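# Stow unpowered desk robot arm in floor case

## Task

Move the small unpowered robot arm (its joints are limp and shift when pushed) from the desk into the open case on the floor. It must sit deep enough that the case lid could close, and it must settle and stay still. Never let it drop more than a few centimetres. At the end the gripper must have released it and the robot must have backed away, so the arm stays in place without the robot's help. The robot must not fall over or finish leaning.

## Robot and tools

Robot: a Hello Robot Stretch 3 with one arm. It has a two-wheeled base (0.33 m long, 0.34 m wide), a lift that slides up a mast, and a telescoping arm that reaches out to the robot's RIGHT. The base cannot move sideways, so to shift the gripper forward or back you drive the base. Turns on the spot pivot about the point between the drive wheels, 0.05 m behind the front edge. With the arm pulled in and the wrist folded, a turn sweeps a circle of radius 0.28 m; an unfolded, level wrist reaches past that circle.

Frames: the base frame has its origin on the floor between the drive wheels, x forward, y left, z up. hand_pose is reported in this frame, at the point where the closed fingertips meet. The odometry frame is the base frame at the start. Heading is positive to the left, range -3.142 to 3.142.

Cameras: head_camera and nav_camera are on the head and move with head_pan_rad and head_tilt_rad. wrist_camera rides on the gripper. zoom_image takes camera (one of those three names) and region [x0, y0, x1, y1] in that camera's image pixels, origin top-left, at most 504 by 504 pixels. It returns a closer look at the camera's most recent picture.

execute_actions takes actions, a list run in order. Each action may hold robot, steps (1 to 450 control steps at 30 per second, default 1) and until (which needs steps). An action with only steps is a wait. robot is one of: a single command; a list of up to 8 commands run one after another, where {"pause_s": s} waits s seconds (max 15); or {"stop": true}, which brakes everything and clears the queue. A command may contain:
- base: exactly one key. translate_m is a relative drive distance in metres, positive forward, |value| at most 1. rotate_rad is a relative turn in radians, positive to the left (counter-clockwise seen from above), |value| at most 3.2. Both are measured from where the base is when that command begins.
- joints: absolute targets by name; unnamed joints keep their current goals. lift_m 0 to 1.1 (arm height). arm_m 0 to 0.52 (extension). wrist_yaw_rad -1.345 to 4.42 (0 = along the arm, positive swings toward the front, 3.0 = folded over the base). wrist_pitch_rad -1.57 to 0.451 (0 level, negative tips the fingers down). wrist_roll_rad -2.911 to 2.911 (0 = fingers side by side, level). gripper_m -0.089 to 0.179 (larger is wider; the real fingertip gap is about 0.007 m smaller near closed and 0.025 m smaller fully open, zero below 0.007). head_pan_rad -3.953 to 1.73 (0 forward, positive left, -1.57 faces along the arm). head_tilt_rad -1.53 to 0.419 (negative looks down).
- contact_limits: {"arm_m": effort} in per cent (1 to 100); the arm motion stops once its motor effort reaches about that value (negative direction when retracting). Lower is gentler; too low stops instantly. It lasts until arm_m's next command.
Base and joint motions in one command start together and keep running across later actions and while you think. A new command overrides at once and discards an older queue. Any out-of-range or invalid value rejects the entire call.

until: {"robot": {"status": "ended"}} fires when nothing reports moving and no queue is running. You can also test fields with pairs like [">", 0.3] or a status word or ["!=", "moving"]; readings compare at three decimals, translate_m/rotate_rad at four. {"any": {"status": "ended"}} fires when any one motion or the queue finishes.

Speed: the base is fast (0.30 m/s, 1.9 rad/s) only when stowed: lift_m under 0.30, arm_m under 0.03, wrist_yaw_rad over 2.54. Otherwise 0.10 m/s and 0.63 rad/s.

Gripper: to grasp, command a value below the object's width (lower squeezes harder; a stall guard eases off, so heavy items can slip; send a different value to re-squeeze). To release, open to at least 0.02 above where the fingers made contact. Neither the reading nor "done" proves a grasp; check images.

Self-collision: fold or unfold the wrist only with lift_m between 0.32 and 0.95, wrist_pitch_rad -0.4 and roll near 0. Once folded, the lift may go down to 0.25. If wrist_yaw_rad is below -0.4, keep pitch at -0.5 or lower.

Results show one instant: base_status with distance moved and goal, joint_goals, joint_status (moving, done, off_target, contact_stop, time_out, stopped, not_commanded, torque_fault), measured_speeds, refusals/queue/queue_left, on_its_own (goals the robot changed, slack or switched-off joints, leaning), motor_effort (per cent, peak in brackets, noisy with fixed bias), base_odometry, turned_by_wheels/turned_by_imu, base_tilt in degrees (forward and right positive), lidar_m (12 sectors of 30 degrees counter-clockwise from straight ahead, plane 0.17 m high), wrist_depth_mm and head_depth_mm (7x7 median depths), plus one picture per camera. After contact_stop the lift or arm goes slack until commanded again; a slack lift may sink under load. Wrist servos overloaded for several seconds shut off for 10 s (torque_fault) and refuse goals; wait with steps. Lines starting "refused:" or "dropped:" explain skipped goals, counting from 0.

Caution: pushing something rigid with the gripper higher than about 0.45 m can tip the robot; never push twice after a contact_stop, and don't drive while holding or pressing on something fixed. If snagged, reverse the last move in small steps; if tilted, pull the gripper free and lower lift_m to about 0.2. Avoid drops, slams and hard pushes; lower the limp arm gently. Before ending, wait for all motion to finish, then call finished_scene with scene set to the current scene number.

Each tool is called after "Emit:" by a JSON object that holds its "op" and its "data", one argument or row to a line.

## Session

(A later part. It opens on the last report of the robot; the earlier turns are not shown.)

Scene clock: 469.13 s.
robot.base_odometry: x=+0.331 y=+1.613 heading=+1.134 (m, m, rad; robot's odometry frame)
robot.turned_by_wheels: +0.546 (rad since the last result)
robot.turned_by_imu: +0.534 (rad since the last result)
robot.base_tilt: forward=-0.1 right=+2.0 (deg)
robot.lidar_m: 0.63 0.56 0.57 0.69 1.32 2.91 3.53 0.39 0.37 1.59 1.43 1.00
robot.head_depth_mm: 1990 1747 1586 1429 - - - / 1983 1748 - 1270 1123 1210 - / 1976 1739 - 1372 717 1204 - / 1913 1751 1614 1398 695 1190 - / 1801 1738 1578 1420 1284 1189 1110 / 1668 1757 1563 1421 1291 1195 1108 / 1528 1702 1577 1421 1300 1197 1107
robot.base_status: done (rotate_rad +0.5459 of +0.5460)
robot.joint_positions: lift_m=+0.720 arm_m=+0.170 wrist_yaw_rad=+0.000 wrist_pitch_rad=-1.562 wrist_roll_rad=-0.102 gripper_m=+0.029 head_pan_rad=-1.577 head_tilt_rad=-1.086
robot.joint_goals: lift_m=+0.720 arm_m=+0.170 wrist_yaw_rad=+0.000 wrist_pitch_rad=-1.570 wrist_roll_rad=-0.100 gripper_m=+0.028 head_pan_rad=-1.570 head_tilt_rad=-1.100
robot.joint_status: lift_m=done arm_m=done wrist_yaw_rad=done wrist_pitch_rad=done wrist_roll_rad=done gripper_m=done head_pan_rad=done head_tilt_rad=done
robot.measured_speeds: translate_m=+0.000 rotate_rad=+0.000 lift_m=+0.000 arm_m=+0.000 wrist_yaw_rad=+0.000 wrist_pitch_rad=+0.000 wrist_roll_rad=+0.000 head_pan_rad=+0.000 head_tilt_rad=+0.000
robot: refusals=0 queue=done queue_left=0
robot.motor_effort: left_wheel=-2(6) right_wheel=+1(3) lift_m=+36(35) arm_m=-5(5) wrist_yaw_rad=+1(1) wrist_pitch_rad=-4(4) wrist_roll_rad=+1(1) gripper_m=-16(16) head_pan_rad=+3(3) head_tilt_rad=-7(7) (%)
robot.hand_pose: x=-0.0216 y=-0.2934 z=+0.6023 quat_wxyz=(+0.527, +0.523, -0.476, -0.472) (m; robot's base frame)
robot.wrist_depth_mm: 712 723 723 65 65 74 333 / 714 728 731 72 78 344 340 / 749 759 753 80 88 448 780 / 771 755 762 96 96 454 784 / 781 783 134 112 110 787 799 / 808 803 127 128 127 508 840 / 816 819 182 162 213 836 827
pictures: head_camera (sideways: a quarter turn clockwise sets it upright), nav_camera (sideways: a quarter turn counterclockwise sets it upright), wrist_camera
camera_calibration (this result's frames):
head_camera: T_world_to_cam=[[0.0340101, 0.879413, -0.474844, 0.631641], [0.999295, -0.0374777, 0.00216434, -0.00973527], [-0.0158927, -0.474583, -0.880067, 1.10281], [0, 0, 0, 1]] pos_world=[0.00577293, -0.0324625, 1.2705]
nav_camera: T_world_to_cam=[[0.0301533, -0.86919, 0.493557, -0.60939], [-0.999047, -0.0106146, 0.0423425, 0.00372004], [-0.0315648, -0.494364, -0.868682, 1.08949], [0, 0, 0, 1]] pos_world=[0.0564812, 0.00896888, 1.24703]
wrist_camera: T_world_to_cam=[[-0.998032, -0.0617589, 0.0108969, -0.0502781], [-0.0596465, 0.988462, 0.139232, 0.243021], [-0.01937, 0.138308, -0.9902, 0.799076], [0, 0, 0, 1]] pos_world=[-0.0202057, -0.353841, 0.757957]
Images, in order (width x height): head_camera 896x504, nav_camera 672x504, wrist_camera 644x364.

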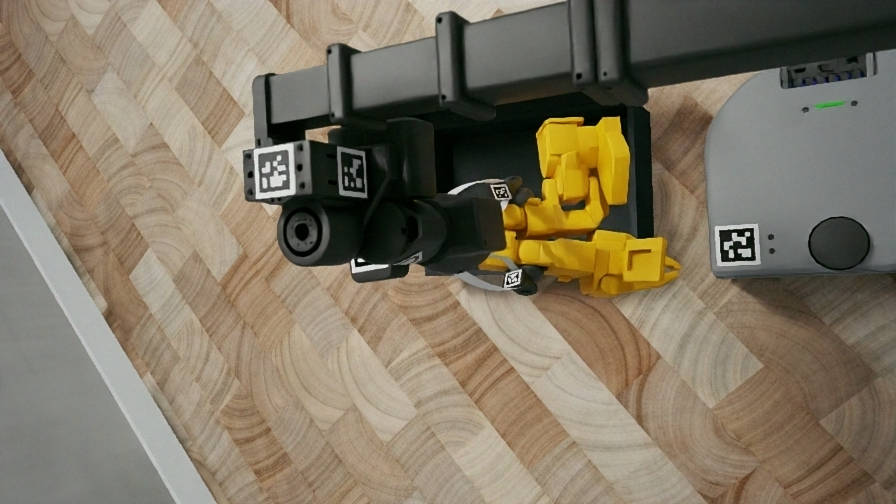

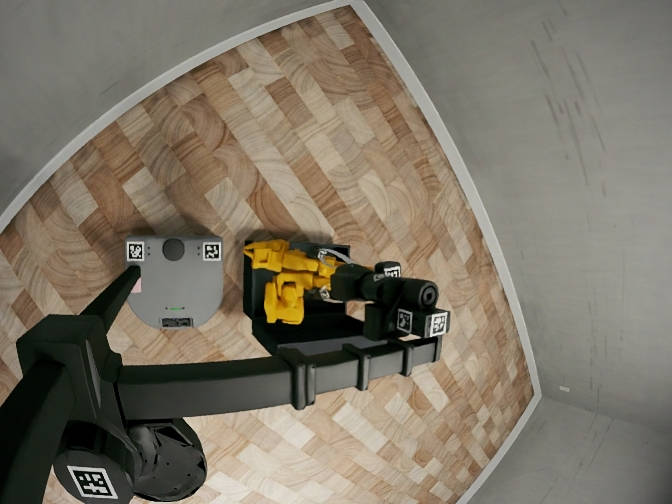

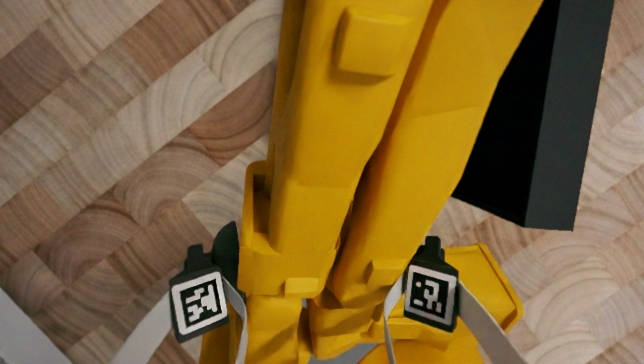

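Emit:
{"op": "execute_actions", "data": {
  "actions": [
    {"robot":[{"base":{"translate_m":-0.04},"joints":{"arm_m":0.385}},{"joints":{"lift_m":0.45}}],"steps":450,"until":{"robot":{"status":"ended"}}}
  ]
}}

Scene clock: 483.87 s.
robot.base_odometry: x=+0.314 y=+1.577 heading=+1.134 (m, m, rad; robot's odometry frame)
robot.turned_by_wheels: +0.000 (rad since the last result)
robot.turned_by_imu: -0.002 (rad since the last result)
robot.base_tilt: forward=-0.1 right=+2.0 (deg)
robot.lidar_m: 0.66 0.59 0.60 0.73 1.40 2.88 3.51 3.16 0.34 1.61 1.46 1.05
robot.head_depth_mm: 1953 1739 1560 1401 1272 1186 1115 / 1991 1746 1554 983 989 - - / 1973 1737 1611 1370 1246 1202 - / 1954 1741 1614 1026 1234 1189 - / 1832 1753 1565 1416 1278 1195 1105 / 1689 1774 1560 1411 1298 1201 1111 / 1549 1707 1566 1420 1290 1197 1103
robot.base_status: done (translate_m -0.0400 of -0.0400)
robot.joint_positions: lift_m=+0.450 arm_m=+0.385 wrist_yaw_rad=+0.000 wrist_pitch_rad=-1.562 wrist_roll_rad=-0.102 gripper_m=+0.029 head_pan_rad=-1.577 head_tilt_rad=-1.086
robot.joint_goals: lift_m=+0.450 arm_m=+0.385 wrist_yaw_rad=+0.000 wrist_pitch_rad=-1.570 wrist_roll_rad=-0.100 gripper_m=+0.028 head_pan_rad=-1.570 head_tilt_rad=-1.100
robot.joint_status: lift_m=done arm_m=done wrist_yaw_rad=done wrist_pitch_rad=done wrist_roll_rad=done gripper_m=done head_pan_rad=done head_tilt_rad=done
robot.measured_speeds: translate_m=+0.000 rotate_rad=+0.000 lift_m=+0.000 arm_m=+0.000 wrist_yaw_rad=+0.000 wrist_pitch_rad=+0.000 wrist_roll_rad=+0.000 head_pan_rad=+0.000 head_tilt_rad=+0.000
robot: refusals=0 queue=done queue_left=0
robot.motor_effort: left_wheel=-2(6) right_wheel=+1(2) lift_m=+35(38) arm_m=+3(5) wrist_yaw_rad=+1(0) wrist_pitch_rad=-3(4) wrist_roll_rad=+1(1) gripper_m=-16(16) head_pan_rad=+2(3) head_tilt_rad=-8(7) (%)
robot.hand_pose: x=-0.0216 y=-0.5078 z=+0.3324 quat_wxyz=(+0.527, +0.522, -0.476, -0.472) (m; robot's base frame)
robot.wrist_depth_mm: 457 461 462 65 65 74 270 / 469 467 471 72 78 332 290 / 473 479 481 80 88 346 284 / 488 489 491 95 96 351 280 / 492 504 135 111 110 359 277 / 509 511 126 128 127 269 274 / 515 521 182 164 213 328 271
pictures: head_camera (sideways: a quarter turn clockwise sets it upright), nav_camera (sideways: a quarter turn counterclockwise sets it upright), wrist_camera
camera_calibration (this result's frames):
head_camera: T_world_to_cam=[[0.0339823, 0.879451, -0.474774, 0.63155], [0.999296, -0.0374461, 0.00216183, -0.00973202], [-0.0158772, -0.474513, -0.880105, 1.10286], [0, 0, 0, 1]] pos_world=[0.00577398, -0.0324601, 1.2705]
nav_camera: T_world_to_cam=[[0.0301808, -0.869229, 0.493488, -0.6093], [-0.999046, -0.0106498, 0.0423412, 0.00372175], [-0.0315487, -0.494296, -0.868721, 1.08954], [0, 0, 0, 1]] pos_world=[0.056481, 0.00897484, 1.24703]
wrist_camera: T_world_to_cam=[[-0.998046, -0.0615294, 0.0108976, -0.060461], [-0.0594198, 0.98848, 0.1392, 0.492584], [-0.0193369, 0.13828, -0.990204, 0.561373], [0, 0, 0, 1]] pos_world=[-0.0202184, -0.568256, 0.487965]
Images, in order (width x height): head_camera 896x504, nav_camera 672x504, wrist_camera 644x364.

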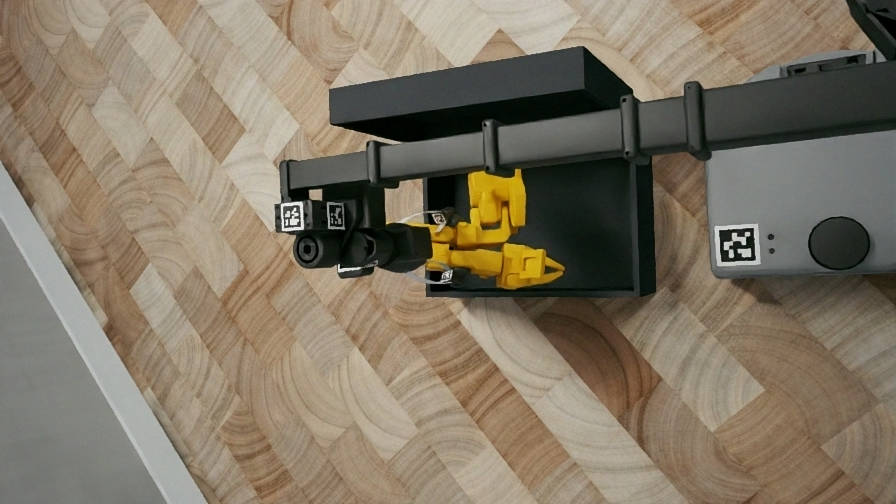

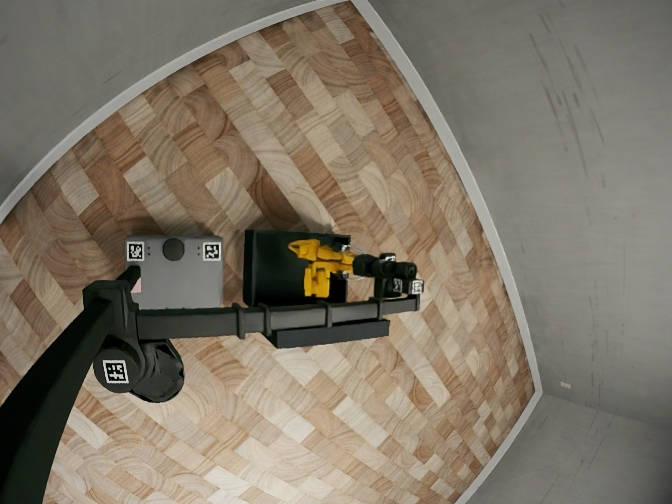

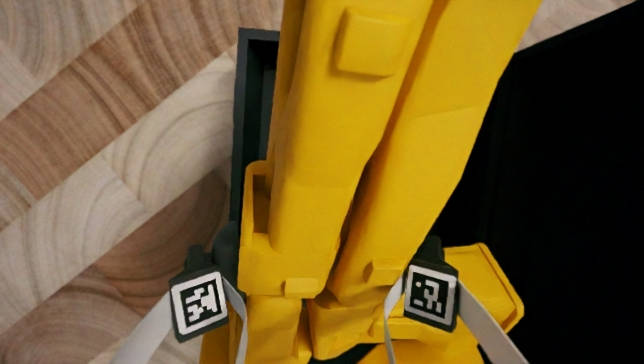

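Emit:
{"op": "zoom_image", "data": {
  "camera": "head_camera",
  "region": [400, 60, 680, 320]
}}

Region (400, 60, 680, 320) of head_camera's 896x504 image, scaled by 1.800, with more detail than that image has; it fills the top 468 rows of this view, and the rest is white.

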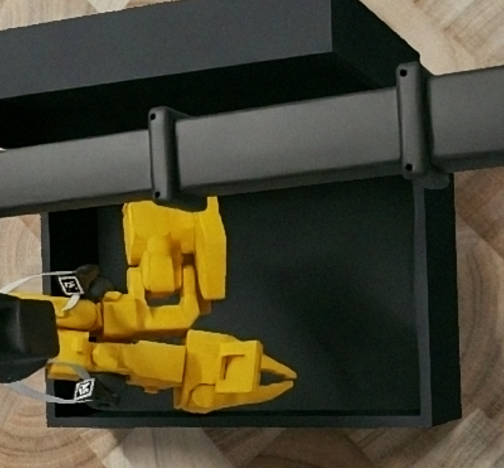

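Emit:
{"op": "execute_actions", "data": {
  "actions": [
    {"robot":[{"base":{"translate_m":-0.015},"joints":{"arm_m":0.393}},{"joints":{"lift_m":0.30}}],"steps":450,"until":{"robot":{"status":"ended"}}}
  ]
}}

Emit:
{"op": "zoom_image", "data": {
  "camera": "head_camera",
  "region": [380, 60, 680, 340]
}}

Scene clock: 501.03 s.
robot.base_odometry: x=+0.308 y=+1.564 heading=+1.134 (m, m, rad; robot's odometry frame)
robot.turned_by_wheels: +0.000 (rad since the last result)
robot.turned_by_imu: -0.002 (rad since the last result)
robot.base_tilt: forward=-0.1 right=+2.1 (deg)
robot.lidar_m: 0.67 0.60 0.61 0.74 1.42 2.88 3.49 3.16 0.33 0.38 1.47 1.07
robot.head_depth_mm: 1959 1742 1556 1418 1270 1188 1116 / 1971 1750 1554 996 1087 1202 - / 1961 1753 1591 1327 1238 1198 - / 1946 1742 1565 1334 1244 1185 - / 1846 1741 1578 1422 1291 1190 1104 / 1705 1775 1566 1425 1294 1196 1113 / 1581 1711 1564 1417 1304 1191 1101
robot.base_status: done (translate_m -0.0150 of -0.0150)
robot.joint_positions: lift_m=+0.300 arm_m=+0.393 wrist_yaw_rad=+0.000 wrist_pitch_rad=-1.562 wrist_roll_rad=-0.102 gripper_m=+0.029 head_pan_rad=-1.577 head_tilt_rad=-1.086
robot.joint_goals: lift_m=+0.300 arm_m=+0.393 wrist_yaw_rad=+0.000 wrist_pitch_rad=-1.570 wrist_roll_rad=-0.100 gripper_m=+0.028 head_pan_rad=-1.570 head_tilt_rad=-1.100
robot.joint_status: lift_m=done arm_m=done wrist_yaw_rad=done wrist_pitch_rad=done wrist_roll_rad=done gripper_m=done head_pan_rad=done head_tilt_rad=done
robot.measured_speeds: translate_m=+0.000 rotate_rad=+0.000 lift_m=+0.000 arm_m=+0.000 wrist_yaw_rad=+0.000 wrist_pitch_rad=+0.000 wrist_roll_rad=+0.000 head_pan_rad=+0.000 head_tilt_rad=+0.000
robot: refusals=0 queue=done queue_left=0
robot.motor_effort: left_wheel=-2(7) right_wheel=+1(1) lift_m=+36(39) arm_m=+2(3) wrist_yaw_rad=+0(1) wrist_pitch_rad=-4(3) wrist_roll_rad=+1(1) gripper_m=-16(16) head_pan_rad=+3(3) head_tilt_rad=-7(7) (%)
robot.hand_pose: x=-0.0216 y=-0.5158 z=+0.1824 quat_wxyz=(+0.527, +0.522, -0.476, -0.472) (m; robot's base frame)
robot.wrist_depth_mm: 315 313 251 65 65 74 197 / 322 322 300 72 78 256 207 / 325 325 304 80 88 280 205 / 334 332 278 96 96 296 207 / 342 342 135 112 110 273 208 / 348 350 126 128 127 221 208 / 356 359 183 164 213 234 213
pictures: head_camera (sideways: a quarter turn clockwise sets it upright), nav_camera (sideways: a quarter turn counterclockwise sets it upright), wrist_camera
camera_calibration (this result's frames):
head_camera: T_world_to_cam=[[0.0339498, 0.879453, -0.474774, 0.63155], [0.999298, -0.0374091, 0.00216183, -0.00973203], [-0.0158597, -0.474514, -0.880105, 1.10286], [0, 0, 0, 1]] pos_world=[0.00577518, -0.0324601, 1.2705]
nav_camera: T_world_to_cam=[[0.0302129, -0.869227, 0.493488, -0.6093], [-0.999046, -0.0106867, 0.0423412, 0.00372175], [-0.0315304, -0.494297, -0.868721, 1.08954], [0, 0, 0, 1]] pos_world=[0.0564806, 0.0089767, 1.24703]
wrist_camera: T_world_to_cam=[[-0.998046, -0.0615295, 0.0108976, -0.0593185], [-0.0594199, 0.98848, 0.1392, 0.52137], [-0.0193369, 0.13828, -0.990204, 0.413946], [0, 0, 0, 1]] pos_world=[-0.0202184, -0.576254, 0.337963]
Images, in order (width x height): head_camera 896x504, nav_camera 672x504, wrist_camera 644x364.

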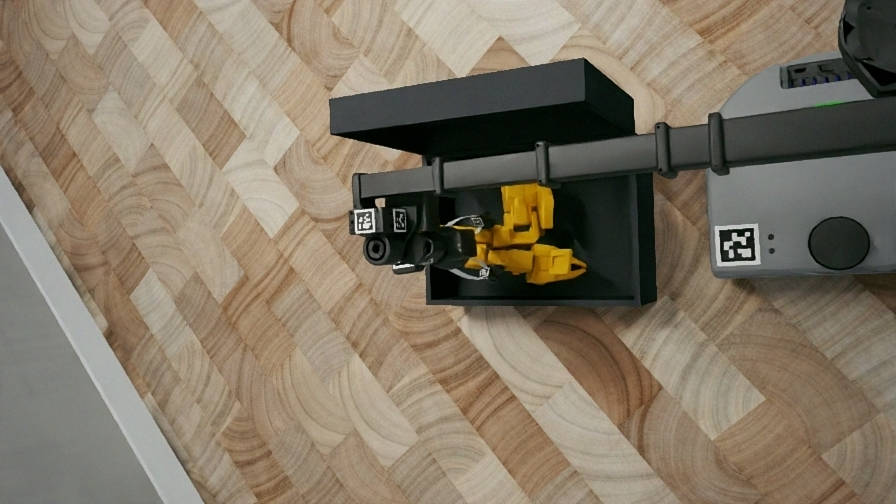

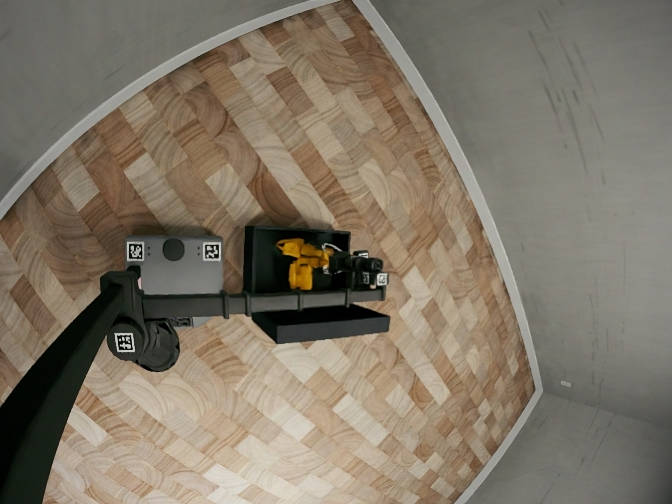

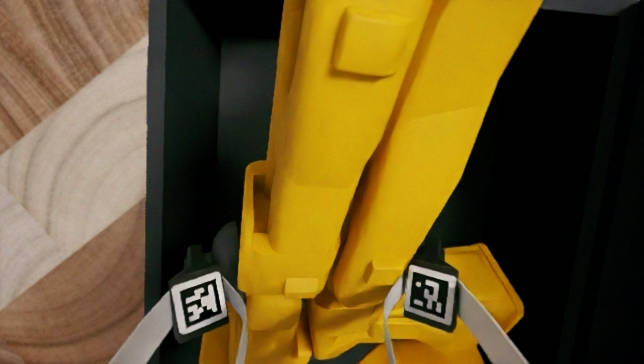

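Region (380, 60, 680, 340) of head_camera's 896x504 image, scaled by 1.680, with more detail than that image has; it fills the top 470 rows of this view, and the rest is white.

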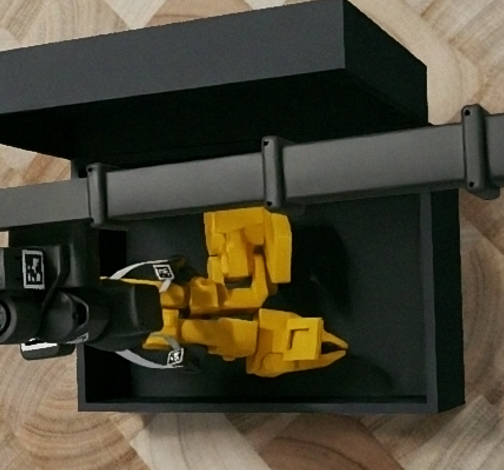

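Emit:
{"op": "execute_actions", "data": {
  "actions": [
    {"robot":[{"joints":{"lift_m":0.25}},{"joints":{"lift_m":0.21}}],"steps":450,"until":{"robot":{"status":"ended"}}}
  ]
}}

Emit:
{"op": "zoom_image", "data": {
  "camera": "head_camera",
  "region": [380, 60, 680, 340]
}}

Scene clock: 508.57 s.
robot.base_odometry: x=+0.308 y=+1.564 heading=+1.134 (m, m, rad; robot's odometry frame)
robot.turned_by_wheels: +0.000 (rad since the last result)
robot.turned_by_imu: -0.001 (rad since the last result)
robot.base_tilt: forward=-0.1 right=+2.1 (deg)
robot.lidar_m: 0.67 0.61 0.61 0.74 1.42 2.87 3.51 3.16 0.33 1.63 1.47 1.07
robot.head_depth_mm: 1977 1734 1554 1412 1277 1192 1107 / 1951 1743 1562 991 1088 1200 - / 1968 1754 1558 1339 1235 1204 - / 1939 1752 1566 1354 1231 1199 - / 1845 1734 1555 1427 1297 1190 1106 / 1699 1756 1566 1415 1301 1196 1112 / 1570 1741 1577 1411 1301 1200 1107
robot.base_status: done (translate_m -0.0150 of -0.0150)
robot.joint_positions: lift_m=+0.210 arm_m=+0.393 wrist_yaw_rad=+0.000 wrist_pitch_rad=-1.563 wrist_roll_rad=-0.102 gripper_m=+0.029 head_pan_rad=-1.577 head_tilt_rad=-1.086
robot.joint_goals: lift_m=+0.210 arm_m=+0.393 wrist_yaw_rad=+0.000 wrist_pitch_rad=-1.570 wrist_roll_rad=-0.100 gripper_m=+0.028 head_pan_rad=-1.570 head_tilt_rad=-1.100
robot.joint_status: lift_m=done arm_m=done wrist_yaw_rad=done wrist_pitch_rad=done wrist_roll_rad=done gripper_m=done head_pan_rad=done head_tilt_rad=done
robot.measured_speeds: translate_m=+0.000 rotate_rad=+0.000 lift_m=+0.000 arm_m=+0.000 wrist_yaw_rad=+0.000 wrist_pitch_rad=+0.000 wrist_roll_rad=+0.000 head_pan_rad=+0.000 head_tilt_rad=+0.000
robot: refusals=0 queue=done queue_left=0
robot.motor_effort: left_wheel=-1(2) right_wheel=+1(1) lift_m=+33(37) arm_m=+4(3) wrist_yaw_rad=+1(1) wrist_pitch_rad=-3(4) wrist_roll_rad=+1(1) gripper_m=-15(16) head_pan_rad=+3(3) head_tilt_rad=-7(7) (%)
robot.hand_pose: x=-0.0216 y=-0.5157 z=+0.0925 quat_wxyz=(+0.527, +0.523, -0.475, -0.472) (m; robot's base frame)
robot.wrist_depth_mm: 118 160 211 114 118 215 197 / 120 164 214 119 122 218 207 / 122 168 221 126 122 224 202 / 124 172 223 130 125 227 199 / 126 176 226 133 230 233 198 / 129 174 139 139 134 236 195 / 131 169 141 144 165 173 193
pictures: head_camera (sideways: a quarter turn clockwise sets it upright), nav_camera (sideways: a quarter turn counterclockwise sets it upright), wrist_camera
camera_calibration (this result's frames):
head_camera: T_world_to_cam=[[0.0339498, 0.879453, -0.474773, 0.631549], [0.999298, -0.0374091, 0.00216181, -0.00973199], [-0.0158597, -0.474513, -0.880105, 1.10286], [0, 0, 0, 1]] pos_world=[0.00577518, -0.03246, 1.2705]
nav_camera: T_world_to_cam=[[0.0302129, -0.869228, 0.493488, -0.609299], [-0.999046, -0.0106867, 0.0423412, 0.00372177], [-0.0315304, -0.494296, -0.868722, 1.08954], [0, 0, 0, 1]] pos_world=[0.0564806, 0.00897674, 1.24703]
wrist_camera: T_world_to_cam=[[-0.998045, -0.0615508, 0.0108618, -0.0583408], [-0.0594347, 0.988398, 0.139776, 0.533682], [-0.0193391, 0.138857, -0.990124, 0.325232], [0, 0, 0, 1]] pos_world=[-0.0202178, -0.576242, 0.248058]
Images, in order (width x height): head_camera 896x504, nav_camera 672x504, wrist_camera 644x364.

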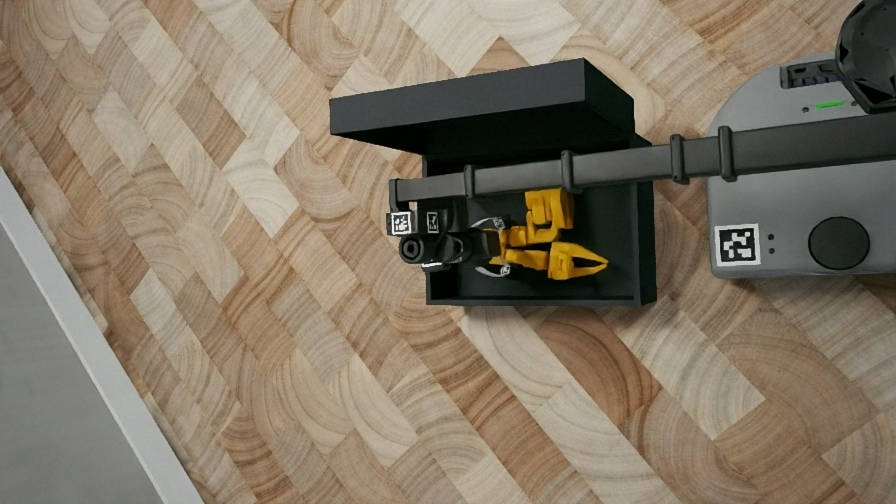

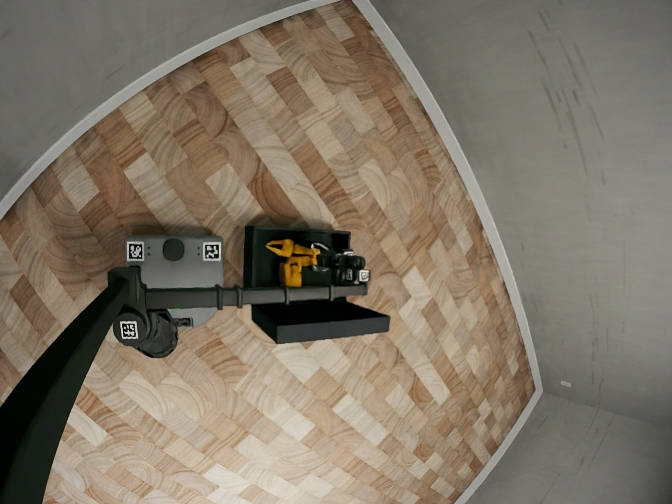

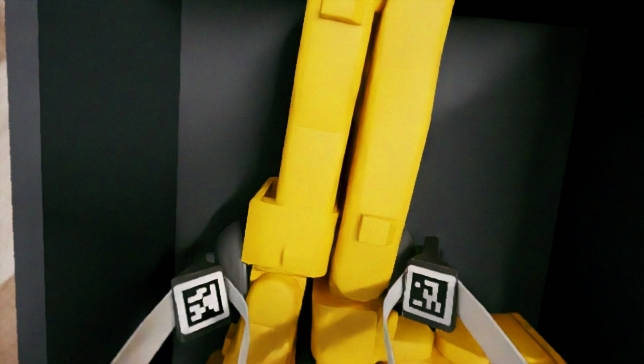

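Region (380, 60, 680, 340) of head_camera's 896x504 image, scaled by 1.680, with more detail than that image has; it fills the top 470 rows of this view, and the rest is white.

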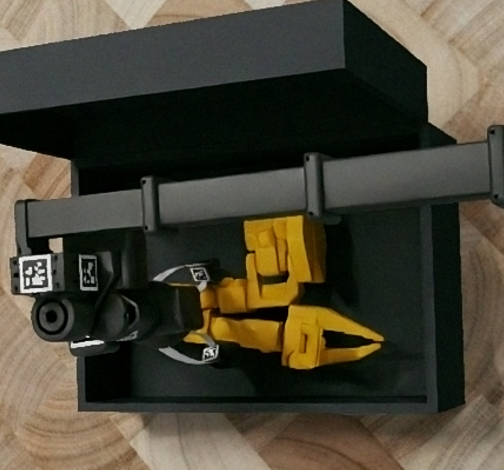

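Emit:
{"op": "execute_actions", "data": {
  "actions": [
    {"robot":[{"joints":{"arm_m":0.365}},{"joints":{"lift_m":0.172}}],"steps":450,"until":{"robot":{"status":"ended"}}}
  ]
}}

Scene clock: 517.20 s.
robot.base_odometry: x=+0.308 y=+1.564 heading=+1.134 (m, m, rad; robot's odometry frame)
robot.turned_by_wheels: +0.000 (rad since the last result)
robot.turned_by_imu: -0.001 (rad since the last result)
robot.base_tilt: forward=-0.1 right=+2.0 (deg)
robot.lidar_m: 0.67 0.60 0.61 0.74 1.42 2.87 3.50 3.15 0.34 1.63 1.47 1.07
robot.head_depth_mm: 1974 1740 1554 1411 1279 1186 1123 / 1977 1741 1563 999 1090 1198 - / 1984 1740 1563 1362 1227 - - / 1935 1763 1565 1457 1232 1199 - / 1830 1751 1584 1422 1295 1194 1103 / 1717 1750 1571 1423 1292 1194 1107 / 1576 1725 1572 1414 1295 1202 1106
robot.base_status: done (translate_m -0.0150 of -0.0150)
robot.joint_positions: lift_m=+0.173 arm_m=+0.365 wrist_yaw_rad=+0.000 wrist_pitch_rad=-1.569 wrist_roll_rad=-0.102 gripper_m=+0.029 head_pan_rad=-1.577 head_tilt_rad=-1.087
robot.joint_goals: lift_m=+0.172 arm_m=+0.365 wrist_yaw_rad=+0.000 wrist_pitch_rad=-1.570 wrist_roll_rad=-0.100 gripper_m=+0.028 head_pan_rad=-1.570 head_tilt_rad=-1.100
robot.joint_status: lift_m=done arm_m=done wrist_yaw_rad=done wrist_pitch_rad=done wrist_roll_rad=done gripper_m=done head_pan_rad=done head_tilt_rad=done
robot.measured_speeds: translate_m=+0.000 rotate_rad=+0.000 lift_m=+0.000 arm_m=+0.000 wrist_yaw_rad=+0.000 wrist_pitch_rad=+0.000 wrist_roll_rad=+0.000 head_pan_rad=+0.000 head_tilt_rad=+0.000
robot: refusals=0 queue=done queue_left=0
robot.motor_effort: left_wheel=+2(1) right_wheel=-4(4) lift_m=+19(31) arm_m=-5(7) wrist_yaw_rad=+0(1) wrist_pitch_rad=-1(3) wrist_roll_rad=+1(1) gripper_m=-17(17) head_pan_rad=+3(2) head_tilt_rad=-7(7) (%)
robot.hand_pose: x=-0.0216 y=-0.4867 z=+0.0551 quat_wxyz=(+0.525, +0.524, -0.474, -0.474) (m; robot's base frame)
robot.wrist_depth_mm: 118 160 175 119 118 179 181 / 120 164 179 123 120 183 182 / 122 168 183 127 118 186 187 / 124 171 186 129 189 190 190 / 126 176 139 130 191 194 193 / 128 168 137 128 - 198 195 / 130 169 136 134 201 203 192
pictures: head_camera (sideways: a quarter turn clockwise sets it upright), nav_camera (sideways: a quarter turn counterclockwise sets it upright), wrist_camera
camera_calibration (this result's frames):
head_camera: T_world_to_cam=[[0.0339501, 0.879575, -0.474547, 0.631255], [0.999298, -0.0374092, 0.0021537, -0.00972144], [-0.0158581, -0.474287, -0.880227, 1.10302], [0, 0, 0, 1]] pos_world=[0.00577524, -0.032452, 1.27049]
nav_camera: T_world_to_cam=[[0.0302126, -0.869355, 0.493264, -0.609008], [-0.999046, -0.0106981, 0.042337, 0.00372732], [-0.0315288, -0.494073, -0.868849, 1.08971], [0, 0, 0, 1]] pos_world=[0.0564807, 0.00899087, 1.24704]
wrist_camera: T_world_to_cam=[[-0.998077, -0.0610901, 0.0104871, -0.0558918], [-0.0589144, 0.987559, 0.145795, 0.509484], [-0.0192632, 0.144897, -0.989259, 0.28709], [0, 0, 0, 1]] pos_world=[-0.0202381, -0.548158, 0.210312]
Images, in order (width x height): head_camera 896x504, nav_camera 672x504, wrist_camera 644x364.

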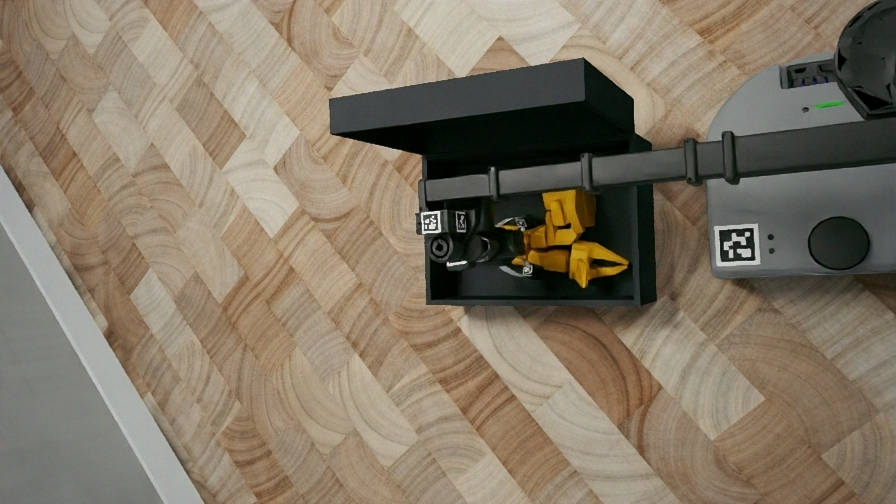

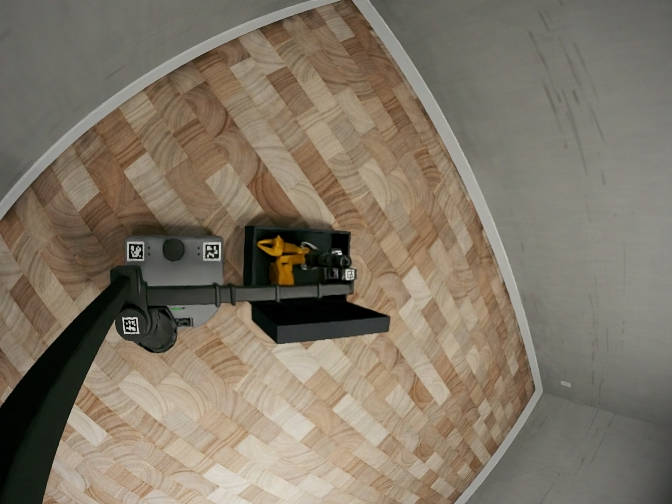

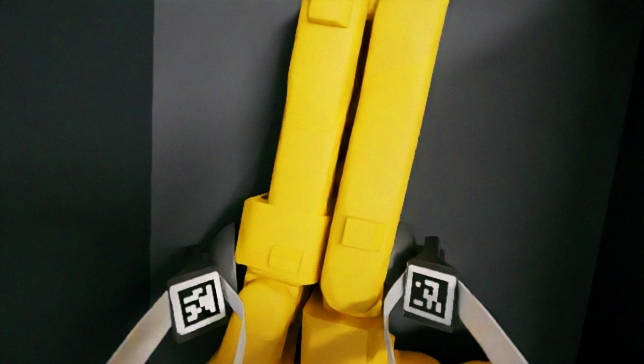

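Flat. Release and rise to inspect heights.

Emit:
{"op": "execute_actions", "data": {
  "actions": [
    {"robot":[{"joints":{"gripper_m":0.11}},{"joints":{"lift_m":0.45}},{"joints":{"arm_m":0.30,"wrist_roll_rad":0}}],"steps":450,"until":{"robot":{"status":"ended"}}}
  ]
}}

Emit:
{"op": "zoom_image", "data": {
  "camera": "head_camera",
  "region": [420, 120, 680, 320]
}}

Scene clock: 526.83 s.
robot.base_odometry: x=+0.308 y=+1.564 heading=+1.134 (m, m, rad; robot's odometry frame)
robot.turned_by_wheels: +0.000 (rad since the last result)
robot.turned_by_imu: -0.003 (rad since the last result)
robot.base_tilt: forward=-0.1 right=+2.1 (deg)
robot.lidar_m: 0.67 0.60 0.61 0.74 1.42 2.87 3.51 3.14 0.33 1.62 1.47 1.07
robot.head_depth_mm: 1948 1730 1557 1419 1276 1184 1110 / 1969 1751 1562 981 903 - - / 1983 1748 1582 - 1237 1198 - / 1953 1758 1593 1343 1241 1193 - / 1842 1772 1567 1421 1290 1196 1103 / 1718 1756 1577 1418 1286 1199 1104 / 1562 1713 1567 1427 1296 1185 1107
robot.base_status: done (translate_m -0.0150 of -0.0150)
robot.joint_positions: lift_m=+0.450 arm_m=+0.300 wrist_yaw_rad=-0.001 wrist_pitch_rad=-1.569 wrist_roll_rad=-0.003 gripper_m=+0.110 head_pan_rad=-1.577 head_tilt_rad=-1.087
robot.joint_goals: lift_m=+0.450 arm_m=+0.300 wrist_yaw_rad=+0.000 wrist_pitch_rad=-1.570 wrist_roll_rad=+0.000 gripper_m=+0.110 head_pan_rad=-1.570 head_tilt_rad=-1.100
robot.joint_status: lift_m=done arm_m=done wrist_yaw_rad=done wrist_pitch_rad=done wrist_roll_rad=done gripper_m=done head_pan_rad=done head_tilt_rad=done
robot.measured_speeds: translate_m=+0.000 rotate_rad=+0.000 lift_m=+0.000 arm_m=+0.000 wrist_yaw_rad=+0.000 wrist_pitch_rad=+0.000 wrist_roll_rad=+0.000 head_pan_rad=+0.000 head_tilt_rad=+0.000
robot: refusals=0 queue=done queue_left=0
robot.motor_effort: left_wheel=-1(2) right_wheel=+0(4) lift_m=+46(52) arm_m=-5(6) wrist_yaw_rad=+2(2) wrist_pitch_rad=-1(1) wrist_roll_rad=+1(1) gripper_m=+0(82) head_pan_rad=+3(3) head_tilt_rad=-7(7) (%)
robot.hand_pose: x=-0.0216 y=-0.4216 z=+0.3321 quat_wxyz=(+0.501, +0.500, -0.499, -0.499) (m; robot's base frame)
robot.wrist_depth_mm: 457 462 436 440 442 330 254 / 468 468 448 450 452 335 256 / 482 480 455 412 457 341 257 / 484 490 468 415 446 348 258 / 500 506 447 436 487 356 260 / 511 514 440 447 446 341 260 / 521 528 527 528 528 536 261
pictures: head_camera (sideways: a quarter turn clockwise sets it upright), nav_camera (sideways: a quarter turn counterclockwise sets it upright), wrist_camera
camera_calibration (this result's frames):
head_camera: T_world_to_cam=[[0.0339502, 0.879575, -0.474547, 0.631255], [0.999298, -0.0374093, 0.0021537, -0.00972144], [-0.0158582, -0.474287, -0.880227, 1.10302], [0, 0, 0, 1]] pos_world=[0.00577523, -0.032452, 1.27049]
nav_camera: T_world_to_cam=[[0.0302125, -0.869355, 0.493264, -0.609008], [-0.999046, -0.010698, 0.042337, 0.00372732], [-0.0315289, -0.494073, -0.868849, 1.08971], [0, 0, 0, 1]] pos_world=[0.0564807, 0.00899086, 1.24704]
wrist_camera: T_world_to_cam=[[-0.999255, 0.0371673, 0.010369, -0.0133891], [0.0382831, 0.988567, 0.145839, 0.40738], [-0.00483, 0.146127, -0.989254, 0.552521], [0, 0, 0, 1]] pos_world=[-0.0263062, -0.482963, 0.487311]
Images, in order (width x height): head_camera 896x504, nav_camera 672x504, wrist_camera 644x364.

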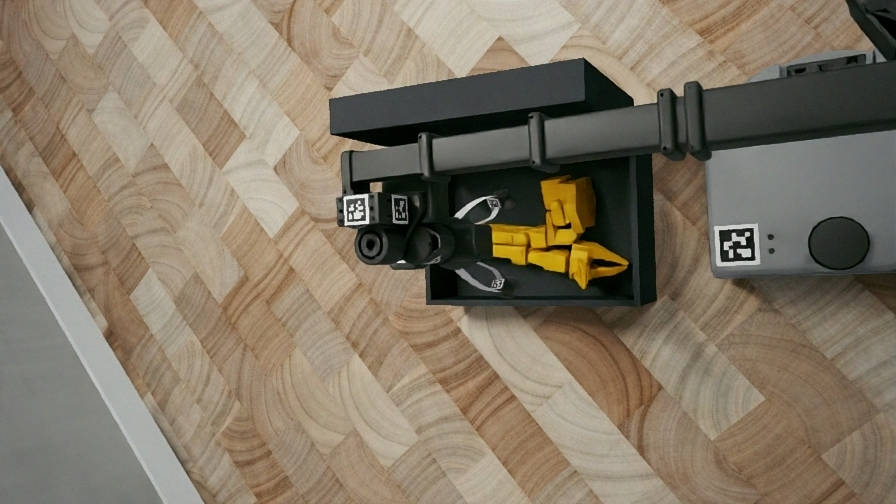

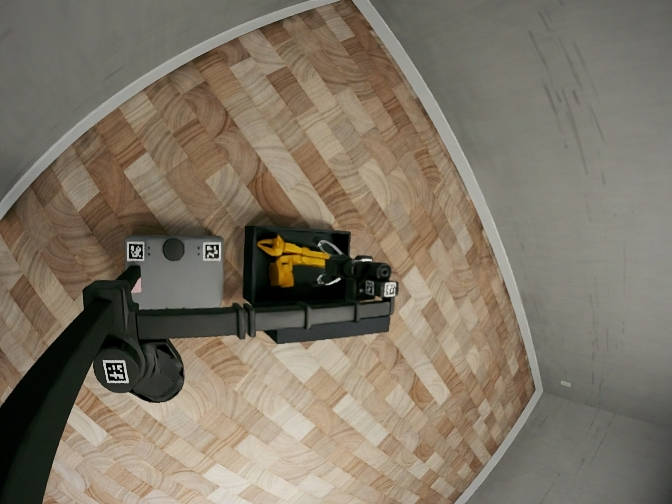

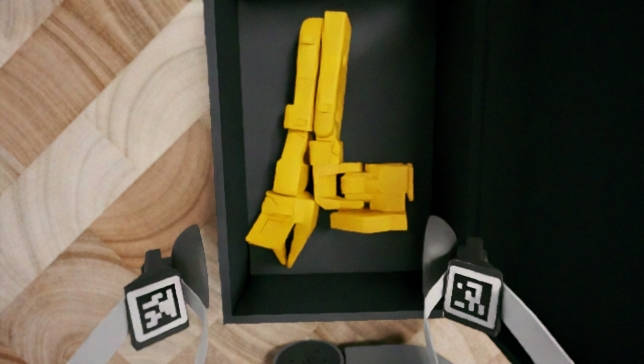

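Region (420, 120, 680, 320) of head_camera's 896x504 image, scaled by 1.938, with more detail than that image has; it fills the top 388 rows of this view, and the rest is white.

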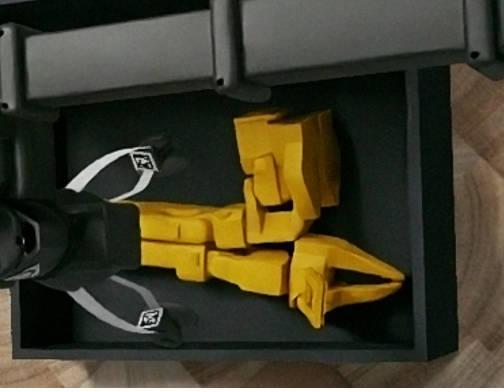

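Emit:
{"op": "execute_actions", "data": {
  "actions": [
    {"robot":{"joints":{"arm_m":0.0,"lift_m":0.55},"base":{"translate_m":0.25}},"steps":450,"until":{"robot":{"status":"ended"}}}
  ]
}}

Emit:
{"op": "finished_scene", "data": {
  "scene": 1
}}

Scene clock: 543.93 s.
robot.base_odometry: x=+0.414 y=+1.790 heading=+1.134 (m, m, rad; robot's odometry frame)
robot.turned_by_wheels: +0.000 (rad since the last result)
robot.turned_by_imu: -0.003 (rad since the last result)
robot.base_tilt: forward=-0.1 right=+2.1 (deg)
robot.lidar_m: 0.46 0.41 0.42 0.51 0.97 3.06 3.72 0.52 0.70 1.45 1.31 0.74
robot.head_depth_mm: 1971 1743 1565 1333 1224 1190 1114 / 1979 1725 1553 1363 1239 - - / 1903 1755 1560 1396 1291 - - / 1819 1765 1562 1425 1305 1224 - / 1663 1750 1561 1426 1298 1193 1105 / 1521 1689 1566 1411 1298 1187 1106 / 1400 1597 1574 1433 1293 1187 1114
robot.base_status: done (translate_m +0.2500 of +0.2500)
robot.joint_positions: lift_m=+0.550 arm_m=+0.000 wrist_yaw_rad=+0.000 wrist_pitch_rad=-1.569 wrist_roll_rad=-0.003 gripper_m=+0.110 head_pan_rad=-1.577 head_tilt_rad=-1.087
robot.joint_goals: lift_m=+0.550 arm_m=+0.000 wrist_yaw_rad=+0.000 wrist_pitch_rad=-1.570 wrist_roll_rad=+0.000 gripper_m=+0.110 head_pan_rad=-1.570 head_tilt_rad=-1.100
robot.joint_status: lift_m=done arm_m=done wrist_yaw_rad=done wrist_pitch_rad=done wrist_roll_rad=done gripper_m=done head_pan_rad=done head_tilt_rad=done
robot.measured_speeds: translate_m=+0.000 rotate_rad=+0.000 lift_m=+0.000 arm_m=+0.000 wrist_yaw_rad=+0.000 wrist_pitch_rad=+0.000 wrist_roll_rad=+0.000 head_pan_rad=+0.000 head_tilt_rad=+0.000
robot: refusals=0 queue=done queue_left=0
robot.motor_effort: left_wheel=-2(2) right_wheel=+0(5) lift_m=+46(49) arm_m=-5(6) wrist_yaw_rad=+0(1) wrist_pitch_rad=-1(1) wrist_roll_rad=+2(1) gripper_m=+0(0) head_pan_rad=+2(3) head_tilt_rad=-7(7) (%)
robot.hand_pose: x=-0.0216 y=-0.1216 z=+0.4321 quat_wxyz=(+0.501, +0.500, -0.499, -0.499) (m; robot's base frame)
robot.wrist_depth_mm: 552 565 561 573 539 541 477 / 570 568 572 575 579 586 579 / 579 581 576 586 592 595 593 / 586 597 602 - - 606 610 / 596 606 605 - - 622 629 / 605 614 626 - - 639 644 / 545 635 634 - - 643 646
pictures: head_camera (sideways: a quarter turn clockwise sets it upright), nav_camera (sideways: a quarter turn counterclockwise sets it upright), wrist_camera
camera_calibration (this result's frames):
head_camera: T_world_to_cam=[[0.0339505, 0.879575, -0.474547, 0.631255], [0.999298, -0.0374097, 0.0021537, -0.00972144], [-0.0158583, -0.474287, -0.880227, 1.10302], [0, 0, 0, 1]] pos_world=[0.00577522, -0.032452, 1.27049]
nav_camera: T_world_to_cam=[[0.0302122, -0.869355, 0.493264, -0.609008], [-0.999046, -0.0106976, 0.042337, 0.00372732], [-0.0315291, -0.494073, -0.868849, 1.08971], [0, 0, 0, 1]] pos_world=[0.0564807, 0.00899084, 1.24704]
wrist_camera: T_world_to_cam=[[-0.999256, 0.037151, 0.0103685, -0.0255872], [0.0382669, 0.988568, 0.145838, 0.0962323], [-0.00483196, 0.146126, -0.989254, 0.607617], [0, 0, 0, 1]] pos_world=[-0.0263147, -0.18297, 0.587319]
Images, in order (width x height): head_camera 896x504, nav_camera 672x504, wrist_camera 644x364.

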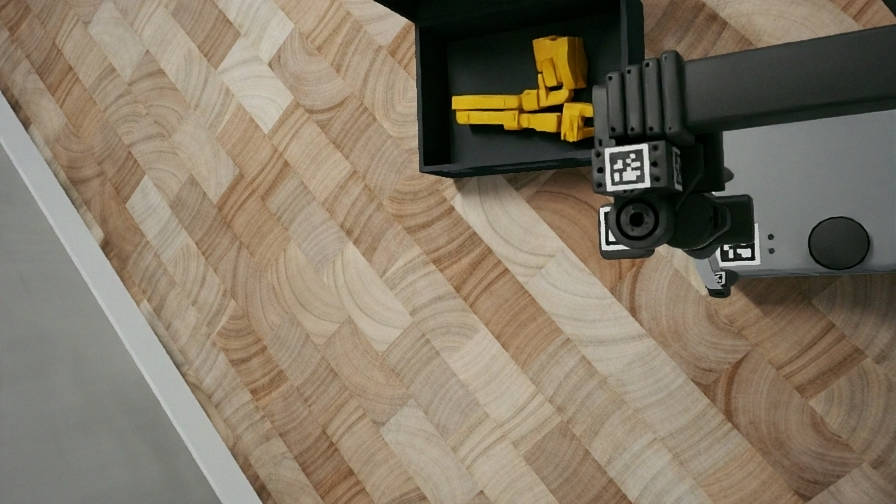

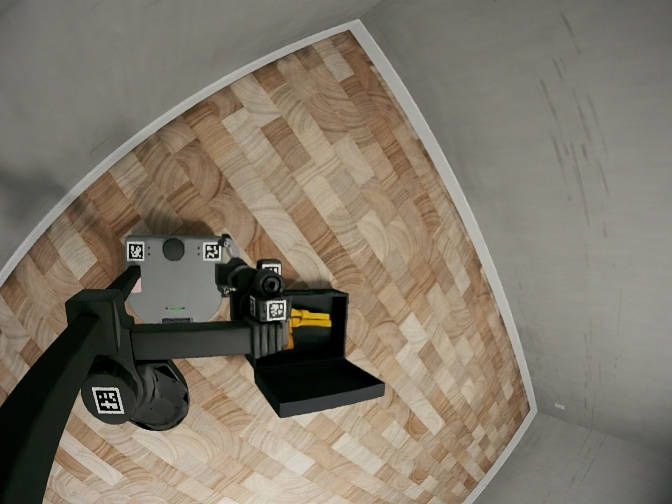

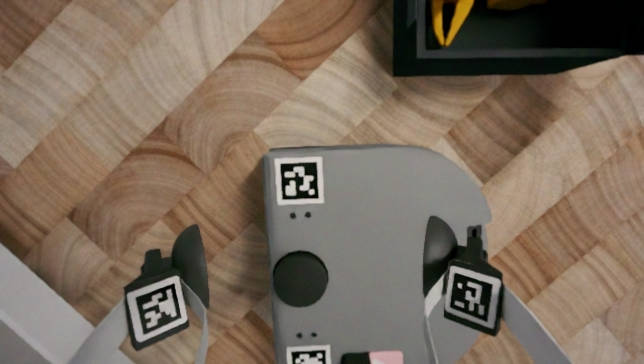

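The scene is finished: the task was done.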